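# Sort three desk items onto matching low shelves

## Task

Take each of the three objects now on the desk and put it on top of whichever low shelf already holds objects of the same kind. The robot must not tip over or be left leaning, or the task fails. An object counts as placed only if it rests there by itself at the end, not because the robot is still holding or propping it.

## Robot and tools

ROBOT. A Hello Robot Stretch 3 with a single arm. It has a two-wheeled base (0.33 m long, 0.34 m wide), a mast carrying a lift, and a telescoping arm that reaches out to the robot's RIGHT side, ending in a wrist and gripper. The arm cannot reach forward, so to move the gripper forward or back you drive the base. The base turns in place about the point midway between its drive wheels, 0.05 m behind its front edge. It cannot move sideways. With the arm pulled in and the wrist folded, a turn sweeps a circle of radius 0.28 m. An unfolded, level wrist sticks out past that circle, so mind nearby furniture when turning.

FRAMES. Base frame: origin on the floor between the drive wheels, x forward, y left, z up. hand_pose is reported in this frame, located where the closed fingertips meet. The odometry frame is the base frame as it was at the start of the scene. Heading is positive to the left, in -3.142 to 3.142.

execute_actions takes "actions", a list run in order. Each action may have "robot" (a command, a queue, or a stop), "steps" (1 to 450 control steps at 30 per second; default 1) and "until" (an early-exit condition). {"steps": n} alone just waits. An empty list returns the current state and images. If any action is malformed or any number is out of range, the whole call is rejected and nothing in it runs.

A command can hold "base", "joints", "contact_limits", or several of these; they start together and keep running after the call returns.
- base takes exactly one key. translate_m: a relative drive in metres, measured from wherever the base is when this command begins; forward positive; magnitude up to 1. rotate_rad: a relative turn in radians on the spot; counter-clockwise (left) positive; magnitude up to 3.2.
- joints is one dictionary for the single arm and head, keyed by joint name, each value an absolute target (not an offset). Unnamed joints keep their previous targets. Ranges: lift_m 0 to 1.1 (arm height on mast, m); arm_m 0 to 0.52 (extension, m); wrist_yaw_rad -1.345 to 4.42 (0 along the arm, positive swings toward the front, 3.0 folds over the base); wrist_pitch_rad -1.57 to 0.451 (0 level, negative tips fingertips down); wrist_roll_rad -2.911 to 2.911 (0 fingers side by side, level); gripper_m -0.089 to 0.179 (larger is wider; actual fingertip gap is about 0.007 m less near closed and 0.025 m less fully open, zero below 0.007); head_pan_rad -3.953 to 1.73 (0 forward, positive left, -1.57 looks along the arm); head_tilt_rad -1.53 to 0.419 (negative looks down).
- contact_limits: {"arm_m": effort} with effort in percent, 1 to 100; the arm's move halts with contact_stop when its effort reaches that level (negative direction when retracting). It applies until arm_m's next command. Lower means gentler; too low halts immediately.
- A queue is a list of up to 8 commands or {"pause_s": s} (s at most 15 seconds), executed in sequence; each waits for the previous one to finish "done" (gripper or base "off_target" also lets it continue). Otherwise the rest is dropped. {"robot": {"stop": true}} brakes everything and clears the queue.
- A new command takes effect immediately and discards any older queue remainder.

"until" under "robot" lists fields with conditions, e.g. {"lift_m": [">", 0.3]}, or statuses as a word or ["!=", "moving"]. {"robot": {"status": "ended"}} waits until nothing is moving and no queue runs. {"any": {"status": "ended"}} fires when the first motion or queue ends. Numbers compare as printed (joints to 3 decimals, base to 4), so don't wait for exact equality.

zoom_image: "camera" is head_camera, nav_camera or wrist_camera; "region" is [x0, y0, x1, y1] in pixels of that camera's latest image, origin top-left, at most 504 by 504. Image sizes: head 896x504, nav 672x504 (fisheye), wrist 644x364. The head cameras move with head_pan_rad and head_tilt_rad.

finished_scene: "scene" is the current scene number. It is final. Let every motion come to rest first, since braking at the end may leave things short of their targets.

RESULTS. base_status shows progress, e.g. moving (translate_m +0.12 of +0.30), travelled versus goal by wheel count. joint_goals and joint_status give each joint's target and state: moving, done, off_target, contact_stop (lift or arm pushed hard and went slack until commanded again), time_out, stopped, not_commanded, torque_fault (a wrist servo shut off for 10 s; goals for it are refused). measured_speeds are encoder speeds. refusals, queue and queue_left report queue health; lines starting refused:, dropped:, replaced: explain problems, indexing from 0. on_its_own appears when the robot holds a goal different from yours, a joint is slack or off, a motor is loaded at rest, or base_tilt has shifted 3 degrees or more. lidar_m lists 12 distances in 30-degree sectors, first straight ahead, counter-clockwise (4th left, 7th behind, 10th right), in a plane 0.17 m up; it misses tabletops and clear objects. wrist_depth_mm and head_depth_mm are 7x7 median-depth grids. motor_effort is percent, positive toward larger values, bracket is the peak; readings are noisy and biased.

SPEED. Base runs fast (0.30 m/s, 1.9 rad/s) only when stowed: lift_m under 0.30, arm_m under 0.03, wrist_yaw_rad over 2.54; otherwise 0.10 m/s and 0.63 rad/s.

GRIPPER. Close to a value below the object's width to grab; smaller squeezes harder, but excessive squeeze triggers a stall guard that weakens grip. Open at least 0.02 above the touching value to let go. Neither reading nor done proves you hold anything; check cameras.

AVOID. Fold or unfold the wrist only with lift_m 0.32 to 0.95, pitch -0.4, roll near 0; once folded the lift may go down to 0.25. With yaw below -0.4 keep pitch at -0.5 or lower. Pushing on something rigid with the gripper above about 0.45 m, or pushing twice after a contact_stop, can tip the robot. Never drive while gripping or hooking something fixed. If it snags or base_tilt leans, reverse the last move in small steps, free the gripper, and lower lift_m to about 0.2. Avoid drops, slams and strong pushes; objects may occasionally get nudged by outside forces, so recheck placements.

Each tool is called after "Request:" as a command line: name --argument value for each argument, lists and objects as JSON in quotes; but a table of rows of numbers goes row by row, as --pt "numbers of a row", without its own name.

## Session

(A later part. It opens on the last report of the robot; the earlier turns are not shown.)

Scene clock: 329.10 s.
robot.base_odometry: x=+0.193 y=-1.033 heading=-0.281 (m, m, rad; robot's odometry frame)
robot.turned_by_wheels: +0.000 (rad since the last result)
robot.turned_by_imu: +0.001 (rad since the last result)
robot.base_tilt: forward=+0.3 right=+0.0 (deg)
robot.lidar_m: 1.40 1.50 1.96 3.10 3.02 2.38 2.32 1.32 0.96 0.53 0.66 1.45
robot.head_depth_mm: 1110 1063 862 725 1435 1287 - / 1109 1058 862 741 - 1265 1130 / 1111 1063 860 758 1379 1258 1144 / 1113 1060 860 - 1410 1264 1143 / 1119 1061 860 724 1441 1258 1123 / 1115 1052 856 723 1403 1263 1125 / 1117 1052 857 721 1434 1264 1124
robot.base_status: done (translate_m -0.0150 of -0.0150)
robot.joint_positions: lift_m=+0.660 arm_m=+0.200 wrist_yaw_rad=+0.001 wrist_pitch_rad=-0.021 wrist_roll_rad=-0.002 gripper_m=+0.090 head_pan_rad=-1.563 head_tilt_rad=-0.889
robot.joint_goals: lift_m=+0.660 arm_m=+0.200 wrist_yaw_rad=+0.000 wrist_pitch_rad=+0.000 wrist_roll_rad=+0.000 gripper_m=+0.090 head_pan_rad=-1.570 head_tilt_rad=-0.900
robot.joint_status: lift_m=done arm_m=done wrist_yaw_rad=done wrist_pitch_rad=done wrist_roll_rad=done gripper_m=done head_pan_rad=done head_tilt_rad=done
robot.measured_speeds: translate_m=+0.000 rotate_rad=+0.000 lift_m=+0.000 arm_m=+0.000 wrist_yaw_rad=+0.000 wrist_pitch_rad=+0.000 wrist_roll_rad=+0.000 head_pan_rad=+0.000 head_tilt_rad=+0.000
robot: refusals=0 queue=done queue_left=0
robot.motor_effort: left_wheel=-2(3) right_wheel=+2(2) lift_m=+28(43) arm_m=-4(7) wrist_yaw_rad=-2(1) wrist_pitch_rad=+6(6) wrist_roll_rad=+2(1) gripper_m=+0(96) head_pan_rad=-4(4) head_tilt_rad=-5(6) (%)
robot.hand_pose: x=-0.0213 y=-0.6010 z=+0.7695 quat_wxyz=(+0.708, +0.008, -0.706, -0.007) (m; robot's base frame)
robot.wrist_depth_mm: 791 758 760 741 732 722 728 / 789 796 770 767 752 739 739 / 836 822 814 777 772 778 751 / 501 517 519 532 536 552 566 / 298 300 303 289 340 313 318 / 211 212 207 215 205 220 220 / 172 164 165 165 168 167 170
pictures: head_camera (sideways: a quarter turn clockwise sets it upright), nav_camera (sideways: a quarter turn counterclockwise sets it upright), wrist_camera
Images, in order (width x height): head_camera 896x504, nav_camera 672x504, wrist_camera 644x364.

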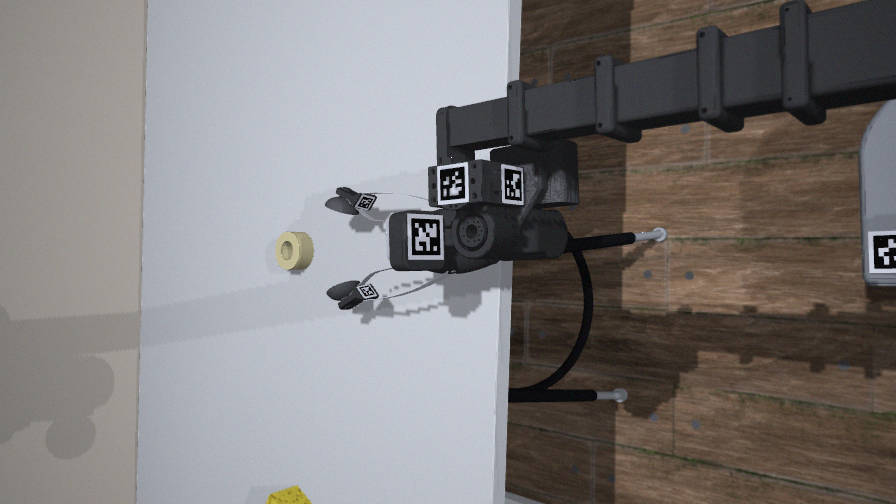

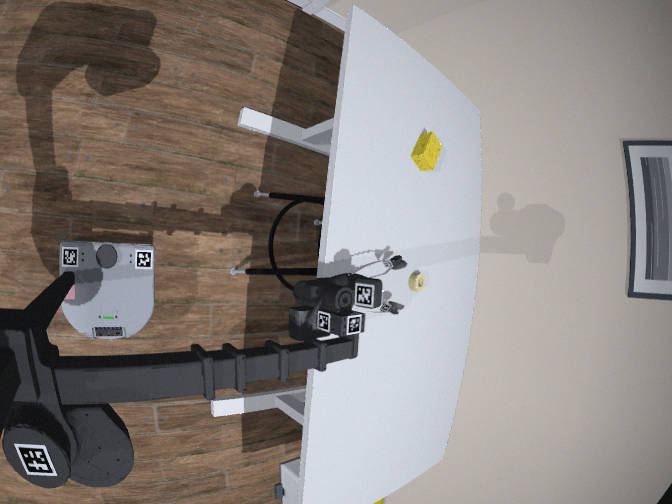

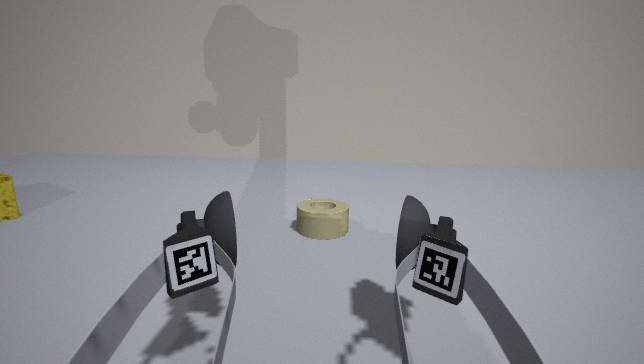

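Request:
execute_actions --actions '[{"robot":[{"joints":{"lift_m":0.645}},{"joints":{"arm_m":0.255}},{"joints":{"gripper_m":0.015}},{"pause_s":0.5},{"joints":{"lift_m":0.72}}],"steps":300,"until":{"robot":{"status":"ended"}}}]'

Scene clock: 339.63 s.
robot.base_odometry: x=+0.193 y=-1.033 heading=-0.281 (m, m, rad; robot's odometry frame)
robot.turned_by_wheels: +0.000 (rad since the last result)
robot.turned_by_imu: +0.001 (rad since the last result)
robot.base_tilt: forward=+0.2 right=+0.0 (deg)
robot.lidar_m: 1.40 1.50 1.96 3.10 3.02 2.38 2.32 1.32 0.96 0.54 0.67 1.45
robot.head_depth_mm: 1112 1067 862 724 1442 1289 - / 1111 1060 862 740 - - 1125 / 1112 1058 872 758 1381 1263 1148 / 1119 1061 860 747 1408 1262 1143 / 1115 1057 861 724 1436 1258 1125 / 1117 1056 861 723 1412 1267 1127 / 1119 1057 857 723 1431 1263 1120
robot.base_status: done (translate_m -0.0150 of -0.0150)
robot.joint_positions: lift_m=+0.647 arm_m=+0.200 wrist_yaw_rad=+0.001 wrist_pitch_rad=+0.015 wrist_roll_rad=-0.009 gripper_m=+0.090 head_pan_rad=-1.563 head_tilt_rad=-0.889
robot.joint_goals: lift_m=+0.647 arm_m=+0.200 wrist_yaw_rad=+0.000 wrist_pitch_rad=+0.000 wrist_roll_rad=+0.000 gripper_m=+0.090 head_pan_rad=-1.570 head_tilt_rad=-0.900
robot.joint_status: lift_m=contact_stop arm_m=done wrist_yaw_rad=done wrist_pitch_rad=done wrist_roll_rad=done gripper_m=done head_pan_rad=done head_tilt_rad=done
robot.measured_speeds: translate_m=+0.000 rotate_rad=+0.000 lift_m=+0.002 arm_m=+0.000 wrist_yaw_rad=+0.000 wrist_pitch_rad=+0.120 wrist_roll_rad=+0.000 head_pan_rad=+0.000 head_tilt_rad=+0.000
robot: refusals=0 queue=dropped queue_left=0
robot.on_its_own: lift_m is slack since a contact_stop, until your next command for it
robot.motor_effort: left_wheel=-3(2) right_wheel=+2(2) lift_m=+25(27) arm_m=-1(4) wrist_yaw_rad=-1(1) wrist_pitch_rad=-6(8) wrist_roll_rad=+4(4) gripper_m=+0(0) head_pan_rad=-3(3) head_tilt_rad=-5(5) (%)
robot.hand_pose: x=-0.0213 y=-0.6017 z=+0.7658 quat_wxyz=(+0.711, -0.005, -0.704, +0.005) (m; robot's base frame)
robot.wrist_depth_mm: 778 753 760 756 739 725 726 / 833 817 797 781 755 740 748 / 824 820 823 778 781 770 757 / 531 552 588 610 615 642 665 / 302 306 312 288 350 329 334 / 207 209 207 215 203 220 222 / 162 160 160 162 163 164 167
pictures: head_camera (sideways: a quarter turn clockwise sets it upright), nav_camera (sideways: a quarter turn counterclockwise sets it upright), wrist_camera
dropped: robot: command 0 of its queue: lift_m: contact_stop
Images, in order (width x height): head_camera 896x504, nav_camera 672x504, wrist_camera 644x364.

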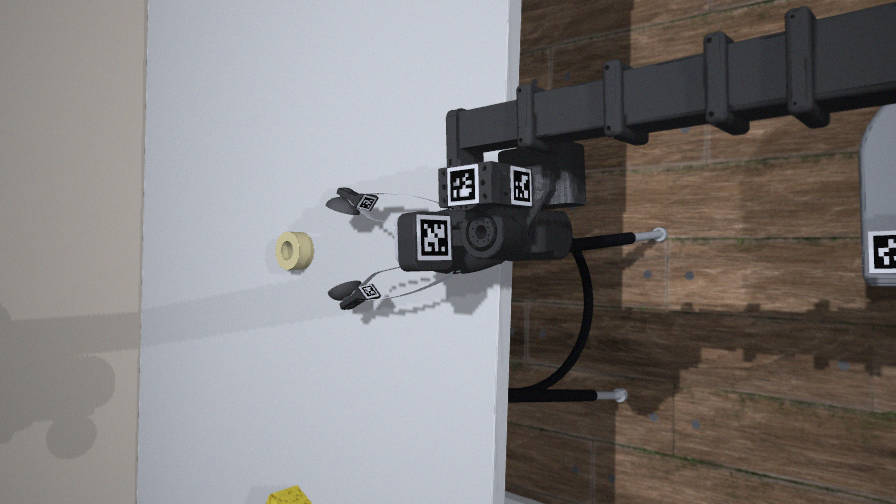

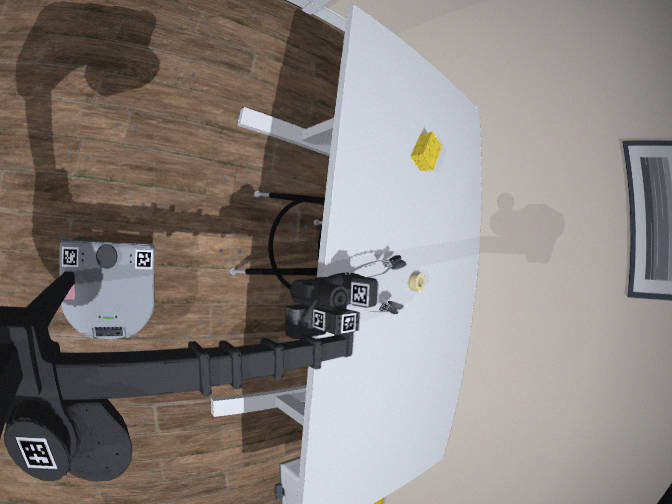

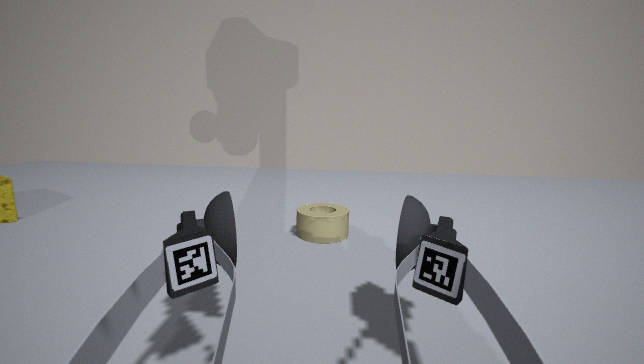

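Request:
execute_actions --actions '[{"robot":[{"joints":{"lift_m":0.7,"wrist_pitch_rad":-0.25}},{"joints":{"arm_m":0.26}}],"steps":300,"until":{"robot":{"status":"ended"}}}]'

Scene clock: 346.87 s.
robot.base_odometry: x=+0.193 y=-1.033 heading=-0.281 (m, m, rad; robot's odometry frame)
robot.turned_by_wheels: +0.000 (rad since the last result)
robot.turned_by_imu: +0.001 (rad since the last result)
robot.base_tilt: forward=+0.2 right=+0.1 (deg)
robot.lidar_m: 1.40 1.50 1.97 3.12 3.02 2.38 2.32 1.32 0.96 0.54 0.67 1.45
robot.head_depth_mm: 1106 1063 861 726 1439 - - / 1111 1064 863 - - 1240 1124 / 1113 1058 884 - 1438 1266 1137 / 1106 1059 866 692 1408 1267 1145 / 1116 1058 856 722 1439 1262 1127 / 1113 1059 860 722 1411 1262 1129 / 1116 1051 855 720 1432 1263 1127
robot.base_status: done (translate_m -0.0150 of -0.0150)
robot.joint_positions: lift_m=+0.700 arm_m=+0.260 wrist_yaw_rad=+0.001 wrist_pitch_rad=-0.266 wrist_roll_rad=-0.004 gripper_m=+0.090 head_pan_rad=-1.563 head_tilt_rad=-0.889
robot.joint_goals: lift_m=+0.700 arm_m=+0.260 wrist_yaw_rad=+0.000 wrist_pitch_rad=-0.250 wrist_roll_rad=+0.000 gripper_m=+0.090 head_pan_rad=-1.570 head_tilt_rad=-0.900
robot.joint_status: lift_m=done arm_m=done wrist_yaw_rad=done wrist_pitch_rad=done wrist_roll_rad=done gripper_m=done head_pan_rad=done head_tilt_rad=done
robot.measured_speeds: translate_m=+0.000 rotate_rad=+0.000 lift_m=+0.000 arm_m=+0.000 wrist_yaw_rad=+0.000 wrist_pitch_rad=+0.000 wrist_roll_rad=+0.000 head_pan_rad=+0.000 head_tilt_rad=+0.000
robot: refusals=0 queue=done queue_left=0
robot.motor_effort: left_wheel=-2(2) right_wheel=+1(2) lift_m=+42(42) arm_m=+6(6) wrist_yaw_rad=-1(1) wrist_pitch_rad=+5(17) wrist_roll_rad=+2(3) gripper_m=+1(0) head_pan_rad=-4(4) head_tilt_rad=-5(5) (%)
robot.hand_pose: x=-0.0214 y=-0.6455 z=+0.7479 quat_wxyz=(+0.702, +0.094, -0.699, -0.094) (m; robot's base frame)
robot.wrist_depth_mm: 686 687 666 647 641 629 633 / 735 703 693 696 683 684 658 / 408 416 418 431 426 441 448 / 279 283 287 253 293 294 300 / 214 214 216 219 230 221 223 / 172 172 172 175 169 177 178 / 147 145 145 146 147 148 149
pictures: head_camera (sideways: a quarter turn clockwise sets it upright), nav_camera (sideways: a quarter turn counterclockwise sets it upright), wrist_camera
Images, in order (width x height): head_camera 896x504, nav_camera 672x504, wrist_camera 644x364.

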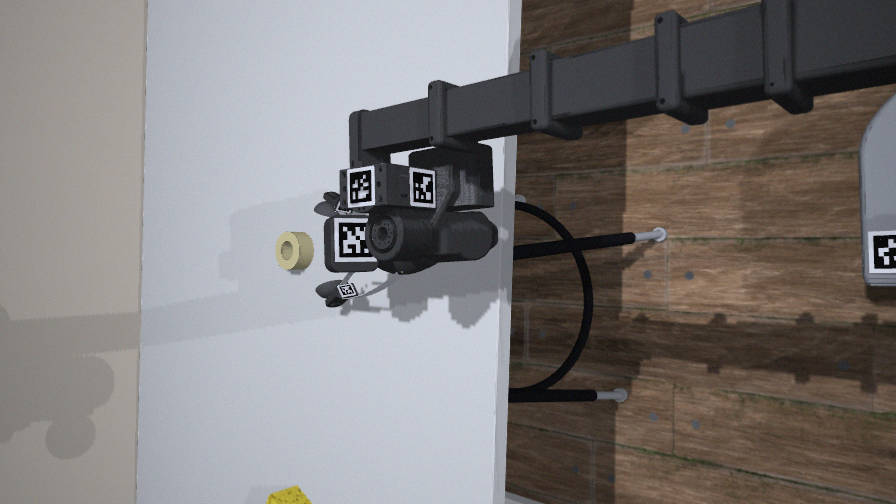

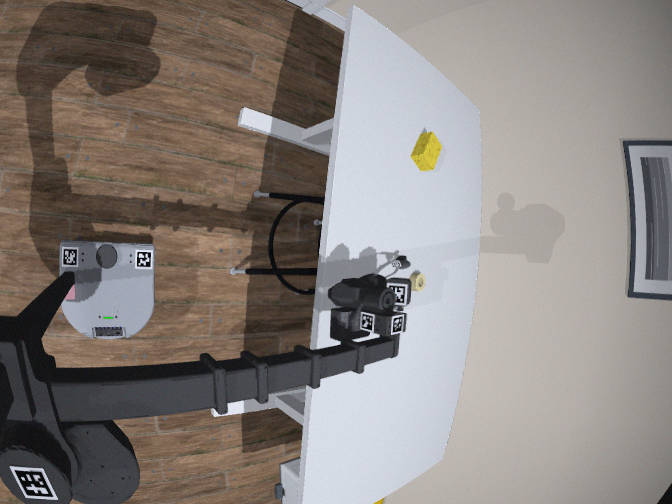

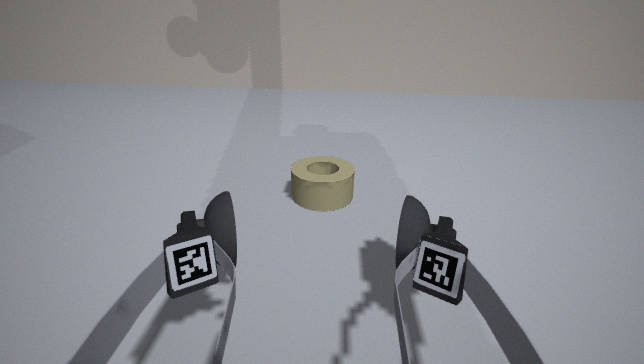

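Request:
execute_actions --actions '[{"robot":[{"joints":{"arm_m":0.31}}],"steps":300,"until":{"robot":{"status":"ended"}}}]'

Scene clock: 353.70 s.
robot.base_odometry: x=+0.193 y=-1.033 heading=-0.281 (m, m, rad; robot's odometry frame)
robot.turned_by_wheels: +0.000 (rad since the last result)
robot.turned_by_imu: +0.001 (rad since the last result)
robot.base_tilt: forward=+0.3 right=+0.0 (deg)
robot.lidar_m: 1.40 1.50 1.96 3.11 2.99 2.38 2.32 1.32 0.96 0.54 0.67 1.45
robot.head_depth_mm: 1108 1061 863 724 1436 - - / 1107 1062 883 - - 1246 1131 / 1116 1058 906 693 1438 1260 1148 / 1113 1059 909 707 1406 1258 1144 / 1112 1058 858 723 1433 1265 1125 / 1115 1057 857 722 1402 1258 1128 / 1115 1053 857 723 1433 1262 1126
robot.base_status: done (translate_m -0.0150 of -0.0150)
robot.joint_positions: lift_m=+0.700 arm_m=+0.310 wrist_yaw_rad=+0.001 wrist_pitch_rad=-0.266 wrist_roll_rad=-0.004 gripper_m=+0.090 head_pan_rad=-1.563 head_tilt_rad=-0.889
robot.joint_goals: lift_m=+0.700 arm_m=+0.310 wrist_yaw_rad=+0.000 wrist_pitch_rad=-0.250 wrist_roll_rad=+0.000 gripper_m=+0.090 head_pan_rad=-1.570 head_tilt_rad=-0.900
robot.joint_status: lift_m=done arm_m=done wrist_yaw_rad=done wrist_pitch_rad=done wrist_roll_rad=done gripper_m=done head_pan_rad=done head_tilt_rad=done
robot.measured_speeds: translate_m=+0.000 rotate_rad=+0.000 lift_m=+0.000 arm_m=+0.000 wrist_yaw_rad=+0.000 wrist_pitch_rad=+0.000 wrist_roll_rad=+0.000 head_pan_rad=+0.000 head_tilt_rad=+0.000
robot: refusals=0 queue=done queue_left=0
robot.motor_effort: left_wheel=-2(2) right_wheel=+1(1) lift_m=+42(42) arm_m=+6(10) wrist_yaw_rad=-1(1) wrist_pitch_rad=+4(5) wrist_roll_rad=+2(2) gripper_m=+1(0) head_pan_rad=-3(4) head_tilt_rad=-5(5) (%)
robot.hand_pose: x=-0.0214 y=-0.6955 z=+0.7479 quat_wxyz=(+0.702, +0.094, -0.699, -0.094) (m; robot's base frame)
robot.wrist_depth_mm: 660 635 632 622 626 595 584 / 680 671 652 650 641 640 618 / 408 413 419 423 432 433 448 / 279 283 287 288 291 295 296 / 213 215 215 199 229 222 223 / 172 172 170 175 169 178 178 / 147 145 146 146 146 147 149
pictures: head_camera (sideways: a quarter turn clockwise sets it upright), nav_camera (sideways: a quarter turn counterclockwise sets it upright), wrist_camera
Images, in order (width x height): head_camera 896x504, nav_camera 672x504, wrist_camera 644x364.

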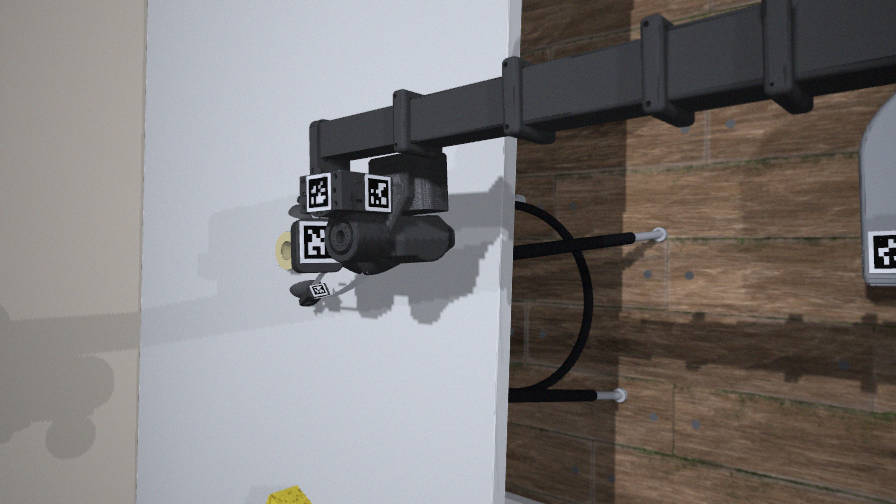

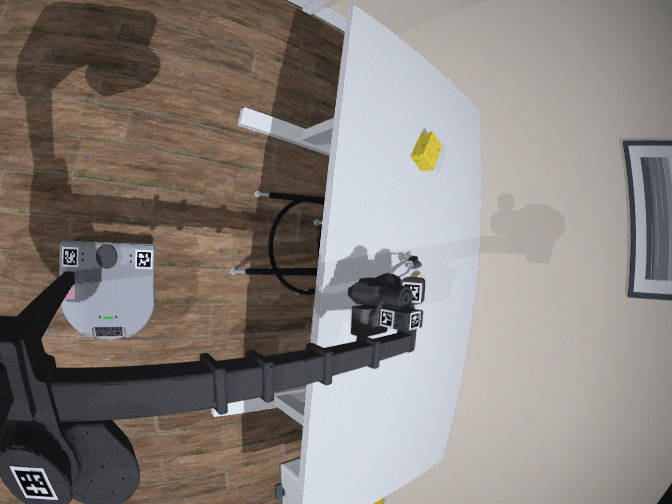

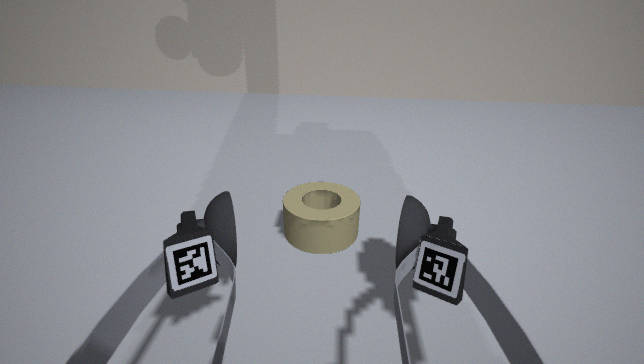

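Request:
execute_actions --actions '[{"robot":[{"joints":{"arm_m":0.32}},{"joints":{"gripper_m":0.015}},{"pause_s":0.5},{"joints":{"lift_m":0.78}}],"steps":300,"until":{"robot":{"status":"ended"}}}]'

Scene clock: 360.53 s.
robot.base_odometry: x=+0.193 y=-1.033 heading=-0.281 (m, m, rad; robot's odometry frame)
robot.turned_by_wheels: +0.000 (rad since the last result)
robot.turned_by_imu: +0.001 (rad since the last result)
robot.base_tilt: forward=+0.2 right=+0.0 (deg)
robot.lidar_m: 1.40 1.50 1.97 3.12 3.01 2.39 2.32 1.32 0.96 0.53 0.67 1.45
robot.head_depth_mm: 1111 1061 862 742 - - 1108 / 1109 1098 - 726 1434 1262 1127 / 1109 1096 - 724 1436 1263 1143 / 1113 1094 836 721 1405 1261 1144 / 1115 1062 858 723 1431 1262 1124 / 1114 1053 857 721 1400 1261 1126 / 1116 1058 856 722 1431 1263 1122
robot.base_status: done (translate_m -0.0150 of -0.0150)
robot.joint_positions: lift_m=+0.780 arm_m=+0.320 wrist_yaw_rad=+0.001 wrist_pitch_rad=-0.267 wrist_roll_rad=-0.004 gripper_m=+0.015 head_pan_rad=-1.563 head_tilt_rad=-0.889
robot.joint_goals: lift_m=+0.780 arm_m=+0.320 wrist_yaw_rad=+0.000 wrist_pitch_rad=-0.250 wrist_roll_rad=+0.000 gripper_m=+0.015 head_pan_rad=-1.570 head_tilt_rad=-0.900
robot.joint_status: lift_m=done arm_m=done wrist_yaw_rad=done wrist_pitch_rad=done wrist_roll_rad=done gripper_m=done head_pan_rad=done head_tilt_rad=done
robot.measured_speeds: translate_m=+0.000 rotate_rad=+0.000 lift_m=+0.000 arm_m=+0.000 wrist_yaw_rad=+0.000 wrist_pitch_rad=+0.000 wrist_roll_rad=+0.000 head_pan_rad=+0.000 head_tilt_rad=+0.000
robot: refusals=0 queue=done queue_left=0
robot.motor_effort: left_wheel=-3(2) right_wheel=+2(2) lift_m=+42(42) arm_m=+6(5) wrist_yaw_rad=-1(1) wrist_pitch_rad=+5(5) wrist_roll_rad=+2(2) gripper_m=+0(96) head_pan_rad=-4(4) head_tilt_rad=-5(5) (%)
robot.hand_pose: x=-0.0214 y=-0.7055 z=+0.8277 quat_wxyz=(+0.702, +0.095, -0.699, -0.094) (m; robot's base frame)
robot.wrist_depth_mm: 631 635 611 615 593 590 576 / 684 669 654 658 633 635 618 / 657 678 704 677 683 659 666 / 449 457 461 464 470 483 487 / 348 347 349 374 349 356 360 / 279 280 272 262 285 289 293 / 232 233 236 231 240 239 240
pictures: head_camera (sideways: a quarter turn clockwise sets it upright), nav_camera (sideways: a quarter turn counterclockwise sets it upright), wrist_camera
Images, in order (width x height): head_camera 896x504, nav_camera 672x504, wrist_camera 644x364.

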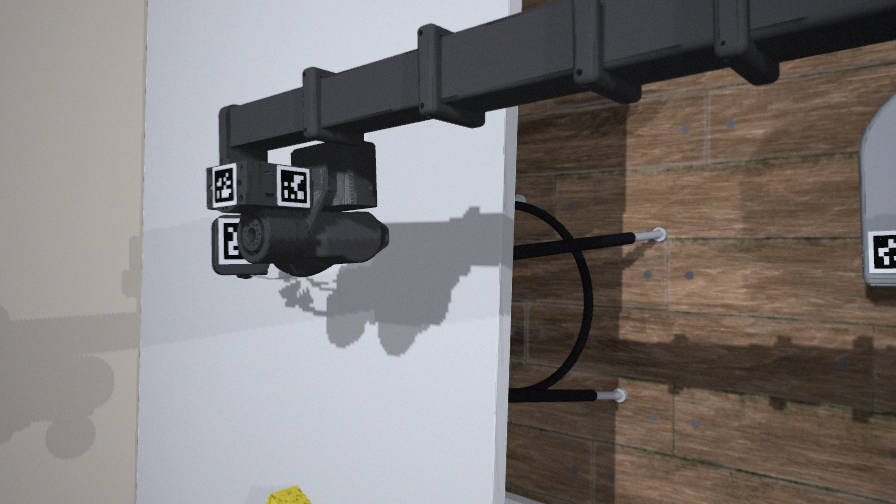

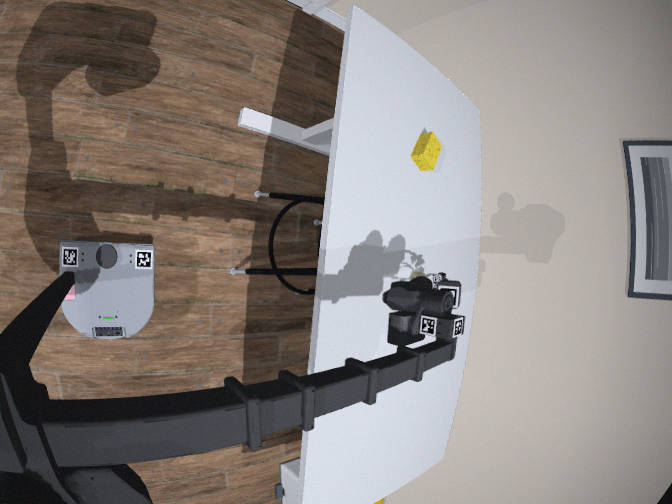

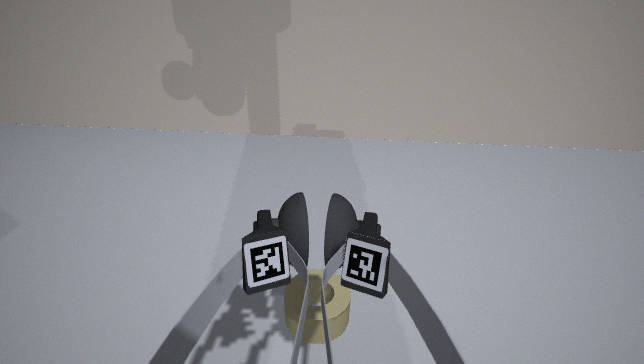

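Request:
execute_actions --actions '[{"robot":[{"joints":{"gripper_m":0.1,"arm_m":0.3}},{"joints":{"lift_m":0.702}},{"joints":{"arm_m":0.375}}],"steps":300,"until":{"robot":{"status":"ended"}}}]'

Scene clock: 381.17 s.
robot.base_odometry: x=+0.193 y=-1.033 heading=-0.281 (m, m, rad; robot's odometry frame)
robot.turned_by_wheels: +0.000 (rad since the last result)
robot.turned_by_imu: +0.001 (rad since the last result)
robot.base_tilt: forward=+0.2 right=-0.1 (deg)
robot.lidar_m: 1.40 1.50 1.96 3.11 3.02 2.38 2.32 1.32 0.96 0.54 0.67 1.45
robot.head_depth_mm: 1109 1059 860 724 1439 - - / 1113 1061 886 - - 1241 1125 / 1112 1060 - 723 1434 1267 1144 / 1115 1059 - 722 1409 1260 1147 / 1110 1060 858 721 1431 1265 1122 / 1118 1052 858 721 1406 1257 1123 / 1119 1051 856 722 1438 1256 1125
robot.base_status: done (translate_m -0.0150 of -0.0150)
robot.joint_positions: lift_m=+0.702 arm_m=+0.375 wrist_yaw_rad=+0.001 wrist_pitch_rad=-0.267 wrist_roll_rad=-0.004 gripper_m=+0.100 head_pan_rad=-1.563 head_tilt_rad=-0.889
robot.joint_goals: lift_m=+0.702 arm_m=+0.375 wrist_yaw_rad=+0.000 wrist_pitch_rad=-0.250 wrist_roll_rad=+0.000 gripper_m=+0.100 head_pan_rad=-1.570 head_tilt_rad=-0.900
robot.joint_status: lift_m=done arm_m=done wrist_yaw_rad=done wrist_pitch_rad=done wrist_roll_rad=done gripper_m=done head_pan_rad=done head_tilt_rad=done
robot.measured_speeds: translate_m=+0.000 rotate_rad=+0.000 lift_m=+0.000 arm_m=+0.000 wrist_yaw_rad=+0.000 wrist_pitch_rad=+0.000 wrist_roll_rad=+0.000 head_pan_rad=+0.000 head_tilt_rad=+0.000
robot: refusals=0 queue=done queue_left=0
robot.motor_effort: left_wheel=-2(2) right_wheel=+2(2) lift_m=+28(43) arm_m=+6(3) wrist_yaw_rad=-1(1) wrist_pitch_rad=+5(5) wrist_roll_rad=+1(1) gripper_m=+0(97) head_pan_rad=-3(4) head_tilt_rad=-5(5) (%)
robot.hand_pose: x=-0.0214 y=-0.7605 z=+0.7502 quat_wxyz=(+0.702, +0.095, -0.699, -0.094) (m; robot's base frame)
robot.wrist_depth_mm: 569 568 558 562 556 541 530 / 629 617 599 593 583 572 559 / 413 421 427 432 441 443 450 / 286 288 291 292 296 302 298 / 215 218 219 212 223 224 228 / 176 176 169 145 172 181 182 / 151 148 148 144 149 150 152
pictures: head_camera (sideways: a quarter turn clockwise sets it upright), nav_camera (sideways: a quarter turn counterclockwise sets it upright), wrist_camera
Images, in order (width x height): head_camera 896x504, nav_camera 672x504, wrist_camera 644x364.

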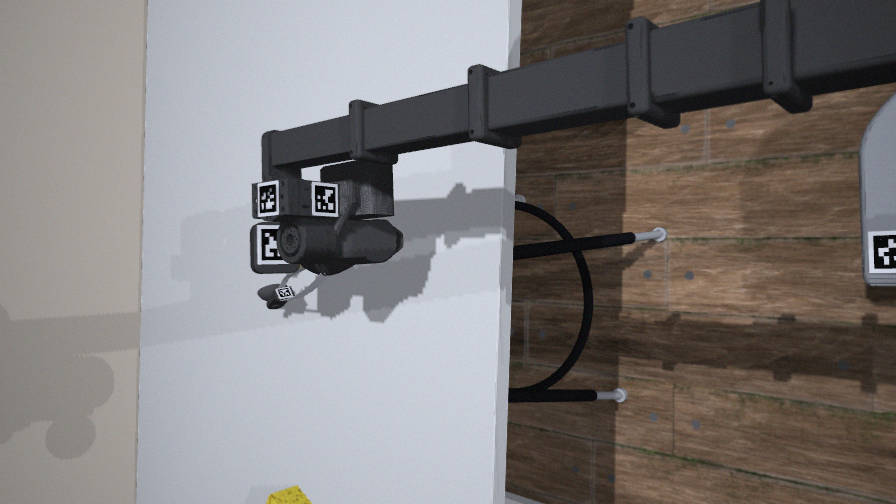

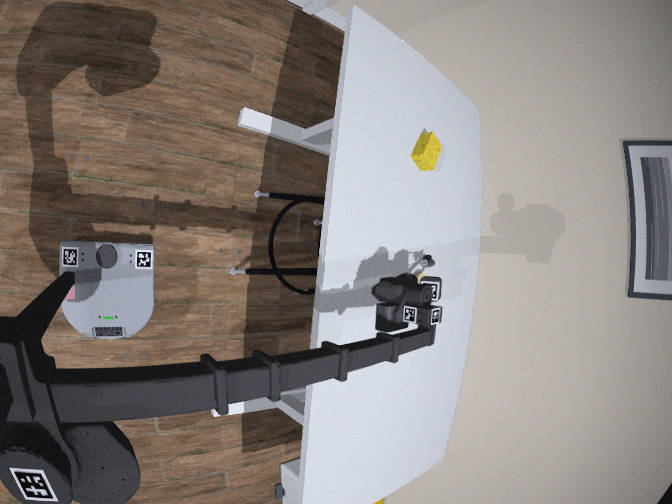

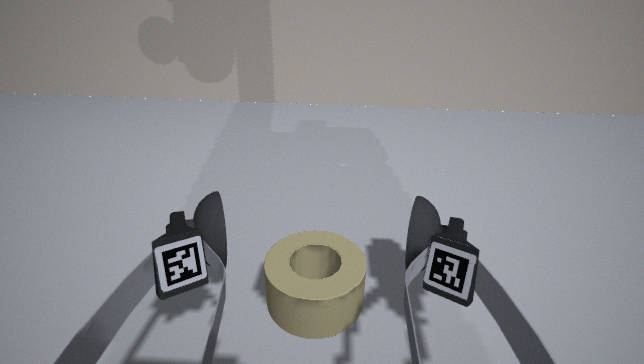

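Request:
execute_actions --actions '[{"robot":[{"joints":{"arm_m":0.345}},{"joints":{"gripper_m":0.04}},{"pause_s":0.5}],"steps":300,"until":{"robot":{"status":"ended"}}}]'

Scene clock: 398.40 s.
robot.base_odometry: x=+0.193 y=-1.033 heading=-0.281 (m, m, rad; robot's odometry frame)
robot.turned_by_wheels: +0.000 (rad since the last result)
robot.turned_by_imu: +0.001 (rad since the last result)
robot.base_tilt: forward=+0.2 right=+0.0 (deg)
robot.lidar_m: 1.40 1.50 1.97 3.11 3.00 2.38 2.32 1.32 0.96 0.53 0.67 1.45
robot.head_depth_mm: 1111 1065 862 726 1436 - - / 1113 1061 884 - - 1241 1125 / 1112 1055 - 708 1444 1262 1142 / 1112 1060 932 706 1416 1263 1142 / 1111 1058 859 721 1438 1257 1121 / 1112 1057 858 721 1407 1262 1127 / 1121 1056 855 721 1433 1263 1127
robot.base_status: done (translate_m -0.0150 of -0.0150)
robot.joint_positions: lift_m=+0.702 arm_m=+0.345 wrist_yaw_rad=+0.001 wrist_pitch_rad=-0.267 wrist_roll_rad=-0.004 gripper_m=+0.040 head_pan_rad=-1.563 head_tilt_rad=-0.889
robot.joint_goals: lift_m=+0.702 arm_m=+0.345 wrist_yaw_rad=+0.000 wrist_pitch_rad=-0.250 wrist_roll_rad=+0.000 gripper_m=+0.040 head_pan_rad=-1.570 head_tilt_rad=-0.900
robot.joint_status: lift_m=done arm_m=done wrist_yaw_rad=done wrist_pitch_rad=done wrist_roll_rad=done gripper_m=done head_pan_rad=done head_tilt_rad=done
robot.measured_speeds: translate_m=+0.000 rotate_rad=+0.000 lift_m=+0.000 arm_m=+0.000 wrist_yaw_rad=+0.000 wrist_pitch_rad=+0.000 wrist_roll_rad=+0.000 head_pan_rad=+0.000 head_tilt_rad=+0.000
robot: refusals=0 queue=done queue_left=0
robot.motor_effort: left_wheel=-2(2) right_wheel=+1(2) lift_m=+28(28) arm_m=-4(6) wrist_yaw_rad=-1(1) wrist_pitch_rad=+5(5) wrist_roll_rad=+2(2) gripper_m=-1(98) head_pan_rad=-4(3) head_tilt_rad=-5(5) (%)
robot.hand_pose: x=-0.0214 y=-0.7312 z=+0.7502 quat_wxyz=(+0.702, +0.095, -0.699, -0.094) (m; robot's base frame)
robot.wrist_depth_mm: 612 601 585 588 576 567 563 / 649 631 632 626 628 607 591 / 414 421 426 433 443 450 452 / 285 287 289 290 295 297 300 / 218 218 221 188 230 225 228 / 175 176 170 171 172 180 181 / 148 148 148 149 149 151 152
pictures: head_camera (sideways: a quarter turn clockwise sets it upright), nav_camera (sideways: a quarter turn counterclockwise sets it upright), wrist_camera
Images, in order (width x height): head_camera 896x504, nav_camera 672x504, wrist_camera 644x364.

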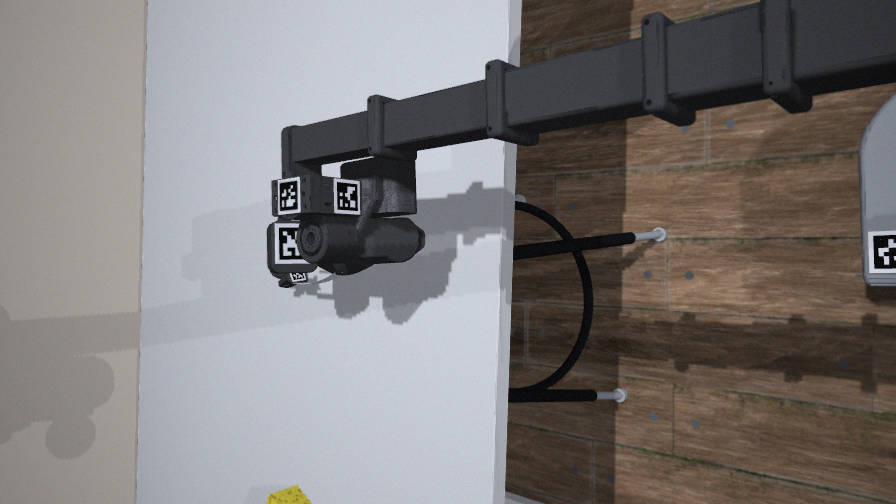

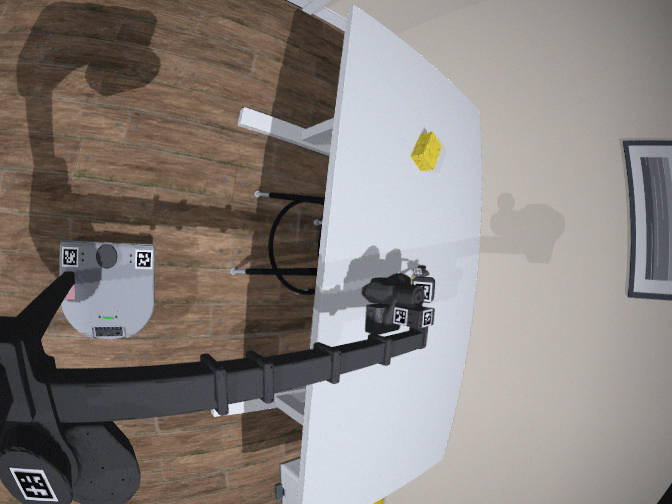

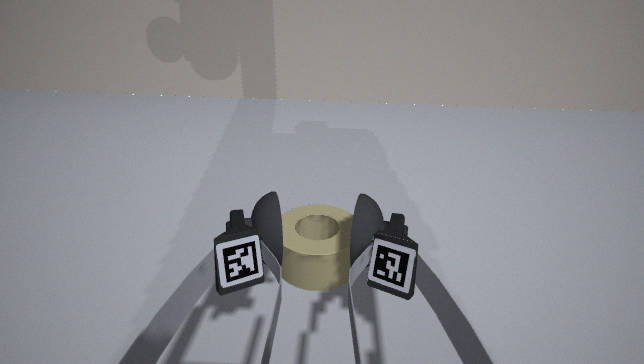

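Request:
execute_actions --actions '[{"robot":[{"joints":{"gripper_m":0.1}},{"joints":{"arm_m":0.385,"lift_m":0.692}},{"joints":{"gripper_m":0.035}},{"pause_s":0.5}],"steps":300,"until":{"robot":{"status":"ended"}}}]'

Scene clock: 407.97 s.
robot.base_odometry: x=+0.193 y=-1.033 heading=-0.281 (m, m, rad; robot's odometry frame)
robot.turned_by_wheels: +0.000 (rad since the last result)
robot.turned_by_imu: +0.001 (rad since the last result)
robot.base_tilt: forward=+0.2 right=-0.1 (deg)
robot.lidar_m: 1.40 1.50 1.97 3.11 3.01 2.37 2.32 1.32 0.96 0.53 0.66 1.45
robot.head_depth_mm: 1112 1063 863 724 1436 1276 - / 1111 1062 886 - - 1241 1130 / 1112 1059 - 708 1428 1258 1145 / 1112 1059 - 724 1414 1262 1144 / 1113 1057 858 722 1433 1266 1126 / 1118 1057 860 723 1410 1263 1126 / 1113 1055 858 722 1436 1255 1126
robot.base_status: done (translate_m -0.0150 of -0.0150)
robot.joint_positions: lift_m=+0.692 arm_m=+0.385 wrist_yaw_rad=+0.001 wrist_pitch_rad=-0.267 wrist_roll_rad=-0.004 gripper_m=+0.036 head_pan_rad=-1.563 head_tilt_rad=-0.889
robot.joint_goals: lift_m=+0.692 arm_m=+0.385 wrist_yaw_rad=+0.000 wrist_pitch_rad=-0.250 wrist_roll_rad=+0.000 gripper_m=+0.035 head_pan_rad=-1.570 head_tilt_rad=-0.900
robot.joint_status: lift_m=done arm_m=done wrist_yaw_rad=done wrist_pitch_rad=done wrist_roll_rad=done gripper_m=done head_pan_rad=done head_tilt_rad=done
robot.measured_speeds: translate_m=+0.000 rotate_rad=+0.000 lift_m=+0.000 arm_m=+0.000 wrist_yaw_rad=+0.000 wrist_pitch_rad=+0.000 wrist_roll_rad=+0.000 head_pan_rad=+0.000 head_tilt_rad=+0.000
robot: refusals=0 queue=done queue_left=0
robot.motor_effort: left_wheel=-2(2) right_wheel=+2(2) lift_m=+28(27) arm_m=+6(7) wrist_yaw_rad=-1(1) wrist_pitch_rad=+5(5) wrist_roll_rad=+2(2) gripper_m=-11(98) head_pan_rad=-3(4) head_tilt_rad=-5(5) (%)
robot.hand_pose: x=-0.0214 y=-0.7704 z=+0.7402 quat_wxyz=(+0.702, +0.095, -0.699, -0.094) (m; robot's base frame)
robot.wrist_depth_mm: 567 554 544 539 551 538 522 / 599 590 583 589 573 572 569 / 376 389 388 398 409 412 414 / 263 263 266 269 271 277 279 / 200 201 204 161 216 208 209 / 161 162 152 130 159 167 166 / 135 136 136 130 138 138 140
pictures: head_camera (sideways: a quarter turn clockwise sets it upright), nav_camera (sideways: a quarter turn counterclockwise sets it upright), wrist_camera
Images, in order (width x height): head_camera 896x504, nav_camera 672x504, wrist_camera 644x364.

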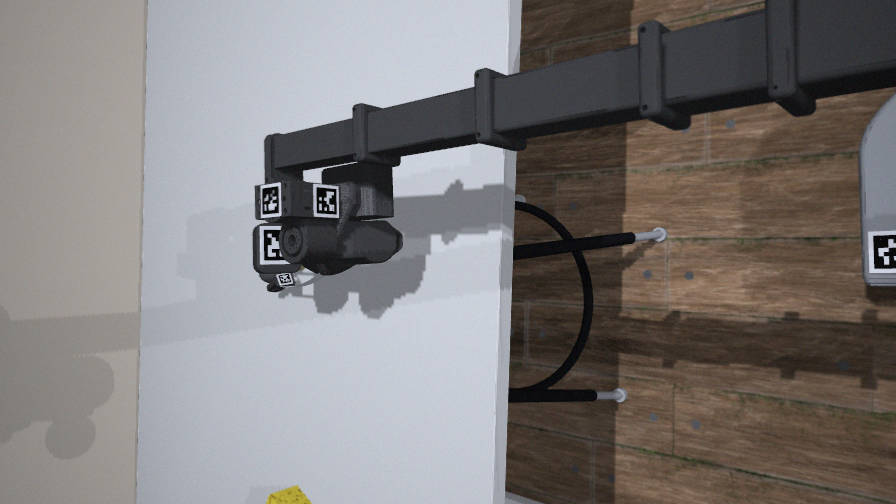

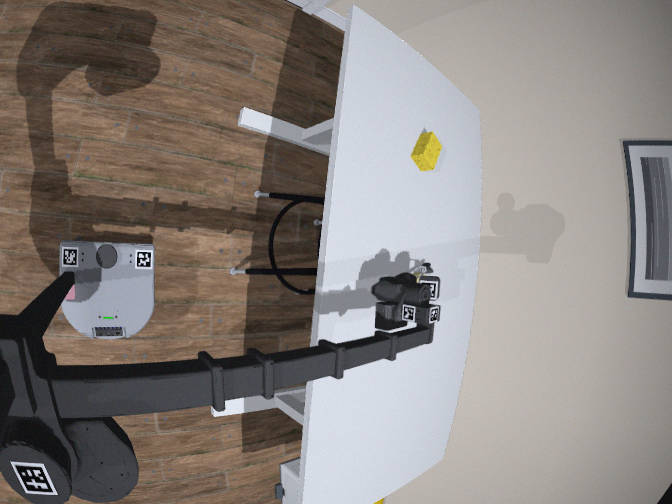

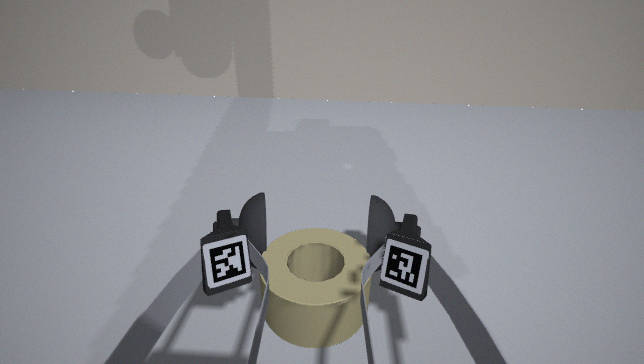

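Request:
execute_actions --actions '[{"robot":[{"joints":{"gripper_m":0.02}},{"joints":{"lift_m":0.8}},{"joints":{"arm_m":0.0}}],"steps":300,"until":{"robot":{"status":"ended"}}}]'

Scene clock: 428.40 s.
robot.base_odometry: x=+0.193 y=-1.033 heading=-0.281 (m, m, rad; robot's odometry frame)
robot.turned_by_wheels: +0.000 (rad since the last result)
robot.turned_by_imu: +0.001 (rad since the last result)
robot.base_tilt: forward=+0.2 right=+0.0 (deg)
robot.lidar_m: 1.41 1.50 1.97 3.10 3.01 2.38 2.32 1.32 0.96 0.54 0.67 1.45
robot.head_depth_mm: 1107 1058 861 723 1474 - 1094 / 1109 1056 862 723 1495 - 1111 / 1111 1065 859 740 1466 - 1123 / 1109 1058 860 738 - 1253 1143 / 1117 1059 861 721 1429 1266 1126 / 1115 1053 858 722 1405 1262 1121 / 1118 1054 859 721 1433 1258 1127
robot.base_status: done (translate_m -0.0150 of -0.0150)
robot.joint_positions: lift_m=+0.800 arm_m=+0.000 wrist_yaw_rad=+0.000 wrist_pitch_rad=-0.269 wrist_roll_rad=-0.004 gripper_m=+0.021 head_pan_rad=-1.563 head_tilt_rad=-0.889
robot.joint_goals: lift_m=+0.800 arm_m=+0.000 wrist_yaw_rad=+0.000 wrist_pitch_rad=-0.250 wrist_roll_rad=+0.000 gripper_m=+0.020 head_pan_rad=-1.570 head_tilt_rad=-0.900
robot.joint_status: lift_m=done arm_m=done wrist_yaw_rad=done wrist_pitch_rad=done wrist_roll_rad=done gripper_m=done head_pan_rad=done head_tilt_rad=done
robot.measured_speeds: translate_m=+0.000 rotate_rad=+0.000 lift_m=+0.000 arm_m=+0.000 wrist_yaw_rad=+0.000 wrist_pitch_rad=+0.000 wrist_roll_rad=+0.000 head_pan_rad=+0.000 head_tilt_rad=+0.000
robot: refusals=0 queue=done queue_left=0
robot.motor_effort: left_wheel=-2(2) right_wheel=+1(2) lift_m=+42(45) arm_m=-4(8) wrist_yaw_rad=+0(1) wrist_pitch_rad=+6(6) wrist_roll_rad=+2(2) gripper_m=-15(82) head_pan_rad=-3(4) head_tilt_rad=-5(6) (%)
robot.hand_pose: x=-0.0214 y=-0.3859 z=+0.8470 quat_wxyz=(+0.702, +0.096, -0.699, -0.095) (m; robot's base frame)
robot.wrist_depth_mm: 941 911 885 930 896 880 869 / - 998 - 993 930 940 902 / 736 738 750 747 793 772 811 / 499 502 506 515 526 519 529 / 384 381 393 368 416 395 398 / 307 306 297 131 304 316 316 / - 275 270 131 264 262 265
pictures: head_camera (sideways: a quarter turn clockwise sets it upright), nav_camera (sideways: a quarter turn counterclockwise sets it upright), wrist_camera
Images, in order (width x height): head_camera 896x504, nav_camera 672x504, wrist_camera 644x364.

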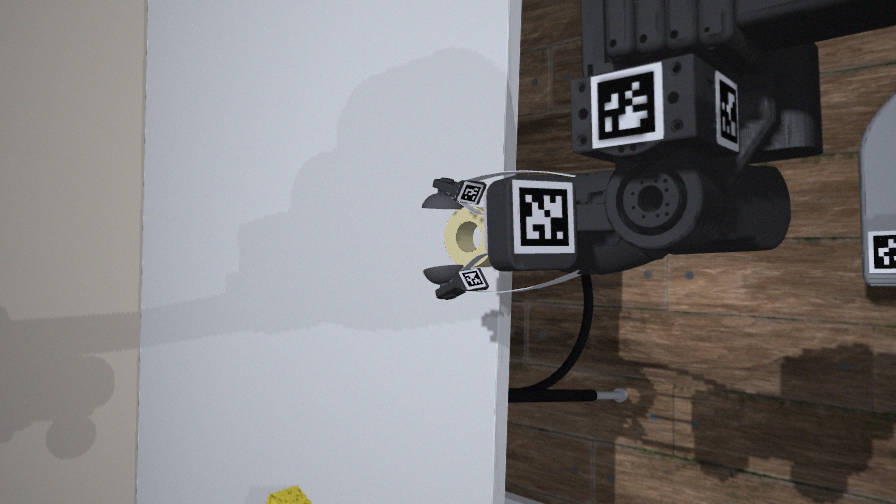

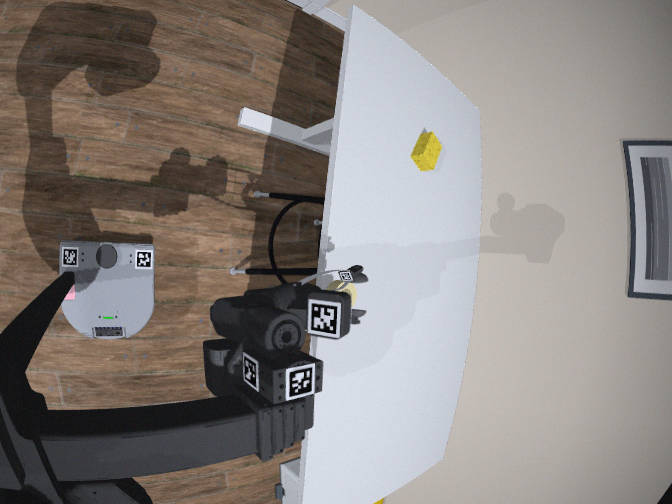

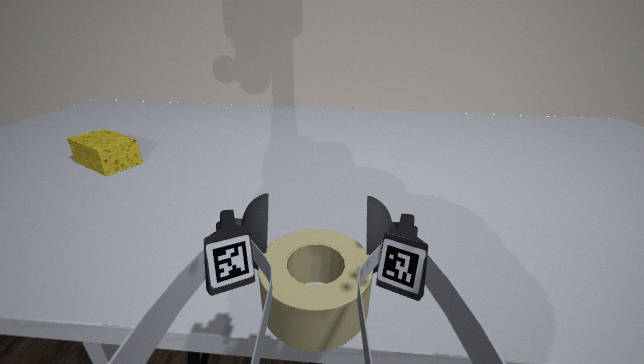

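Request:
execute_actions --actions '[{"robot":[{"base":{"rotate_rad":1.43}},{"base":{"translate_m":1.0}},{"base":{"translate_m":1.0}},{"base":{"translate_m":0.5}},{"base":{"rotate_rad":1.75}}],"steps":450,"until":{"robot":{"status":"ended"}}},{"steps":450,"until":{"robot":{"status":"ended"}}},{"steps":450,"until":{"robot":{"status":"ended"}}}]'

Scene clock: 470.83 s.
robot.base_odometry: x=+1.216 y=+1.249 heading=+2.899 (m, m, rad; robot's odometry frame)
robot.turned_by_wheels: +3.180 (rad since the last result)
robot.turned_by_imu: +3.146 (rad since the last result)
robot.base_tilt: forward=+0.3 right=+0.0 (deg)
robot.lidar_m: 2.18 2.73 3.31 3.01 1.07 0.77 0.85 0.86 0.72 0.83 0.70 1.17
robot.head_depth_mm: 943 1094 1033 1045 1348 - 1092 / 943 1093 1032 1158 1375 - 1107 / 946 1104 1033 1136 1386 - 1129 / 950 1107 1029 920 - 1248 1144 / 954 1112 1022 1160 1378 1263 1130 / 953 1109 1054 1134 1374 1259 1122 / 959 1119 1342 1587 1435 1257 1123
robot.base_status: done (rotate_rad +1.7499 of +1.7500)
robot.joint_positions: lift_m=+0.800 arm_m=+0.000 wrist_yaw_rad=+0.000 wrist_pitch_rad=-0.269 wrist_roll_rad=-0.004 gripper_m=+0.021 head_pan_rad=-1.563 head_tilt_rad=-0.889
robot.joint_goals: lift_m=+0.800 arm_m=+0.000 wrist_yaw_rad=+0.000 wrist_pitch_rad=-0.250 wrist_roll_rad=+0.000 gripper_m=+0.020 head_pan_rad=-1.570 head_tilt_rad=-0.900
robot.joint_status: lift_m=done arm_m=done wrist_yaw_rad=done wrist_pitch_rad=done wrist_roll_rad=done gripper_m=done head_pan_rad=done head_tilt_rad=done
robot.measured_speeds: translate_m=+0.000 rotate_rad=+0.000 lift_m=+0.000 arm_m=+0.000 wrist_yaw_rad=+0.000 wrist_pitch_rad=+0.000 wrist_roll_rad=+0.000 head_pan_rad=+0.000 head_tilt_rad=+0.000
robot: refusals=0 queue=done queue_left=0
robot.motor_effort: left_wheel=-3(9) right_wheel=+2(6) lift_m=+42(42) arm_m=-4(4) wrist_yaw_rad=-1(0) wrist_pitch_rad=+6(6) wrist_roll_rad=+1(2) gripper_m=-15(16) head_pan_rad=-3(4) head_tilt_rad=-5(5) (%)
robot.hand_pose: x=-0.0214 y=-0.3859 z=+0.8470 quat_wxyz=(+0.702, +0.096, -0.699, -0.095) (m; robot's base frame)
robot.wrist_depth_mm: 778 781 753 747 734 708 700 / 860 837 808 790 761 758 730 / 929 887 869 833 814 816 797 / 985 982 781 749 758 791 809 / - - 579 549 609 584 581 / - - 778 131 770 525 513 / - - 665 131 711 648 696
pictures: head_camera (sideways: a quarter turn clockwise sets it upright), nav_camera (sideways: a quarter turn counterclockwise sets it upright), wrist_camera
Images, in order (width x height): head_camera 896x504, nav_camera 672x504, wrist_camera 644x364.

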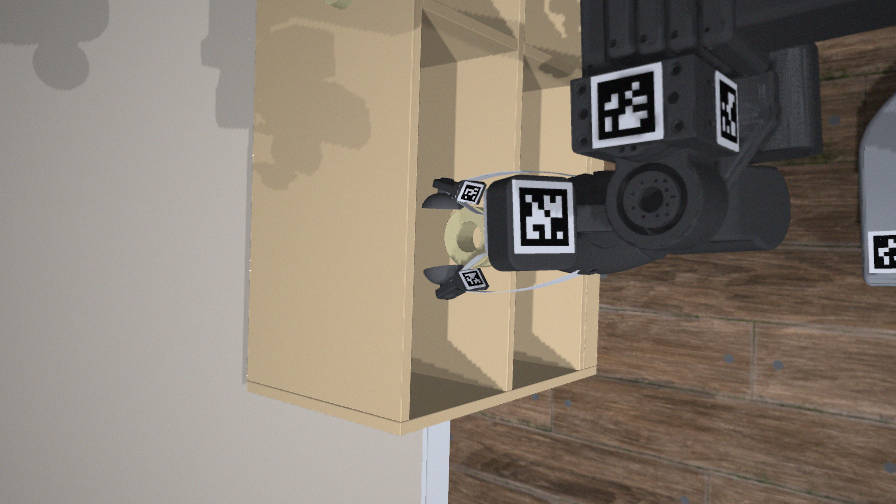

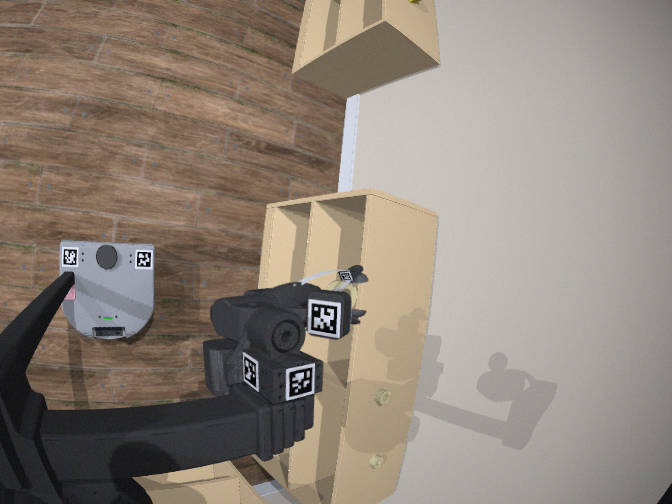

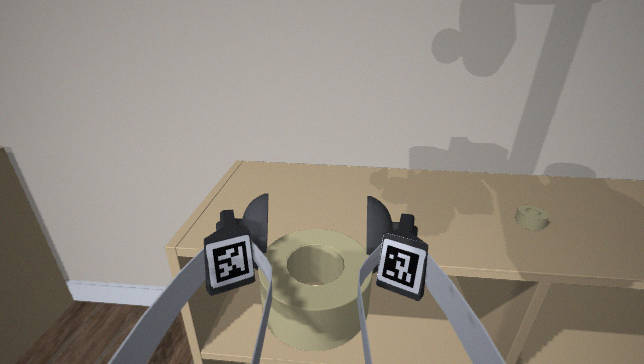

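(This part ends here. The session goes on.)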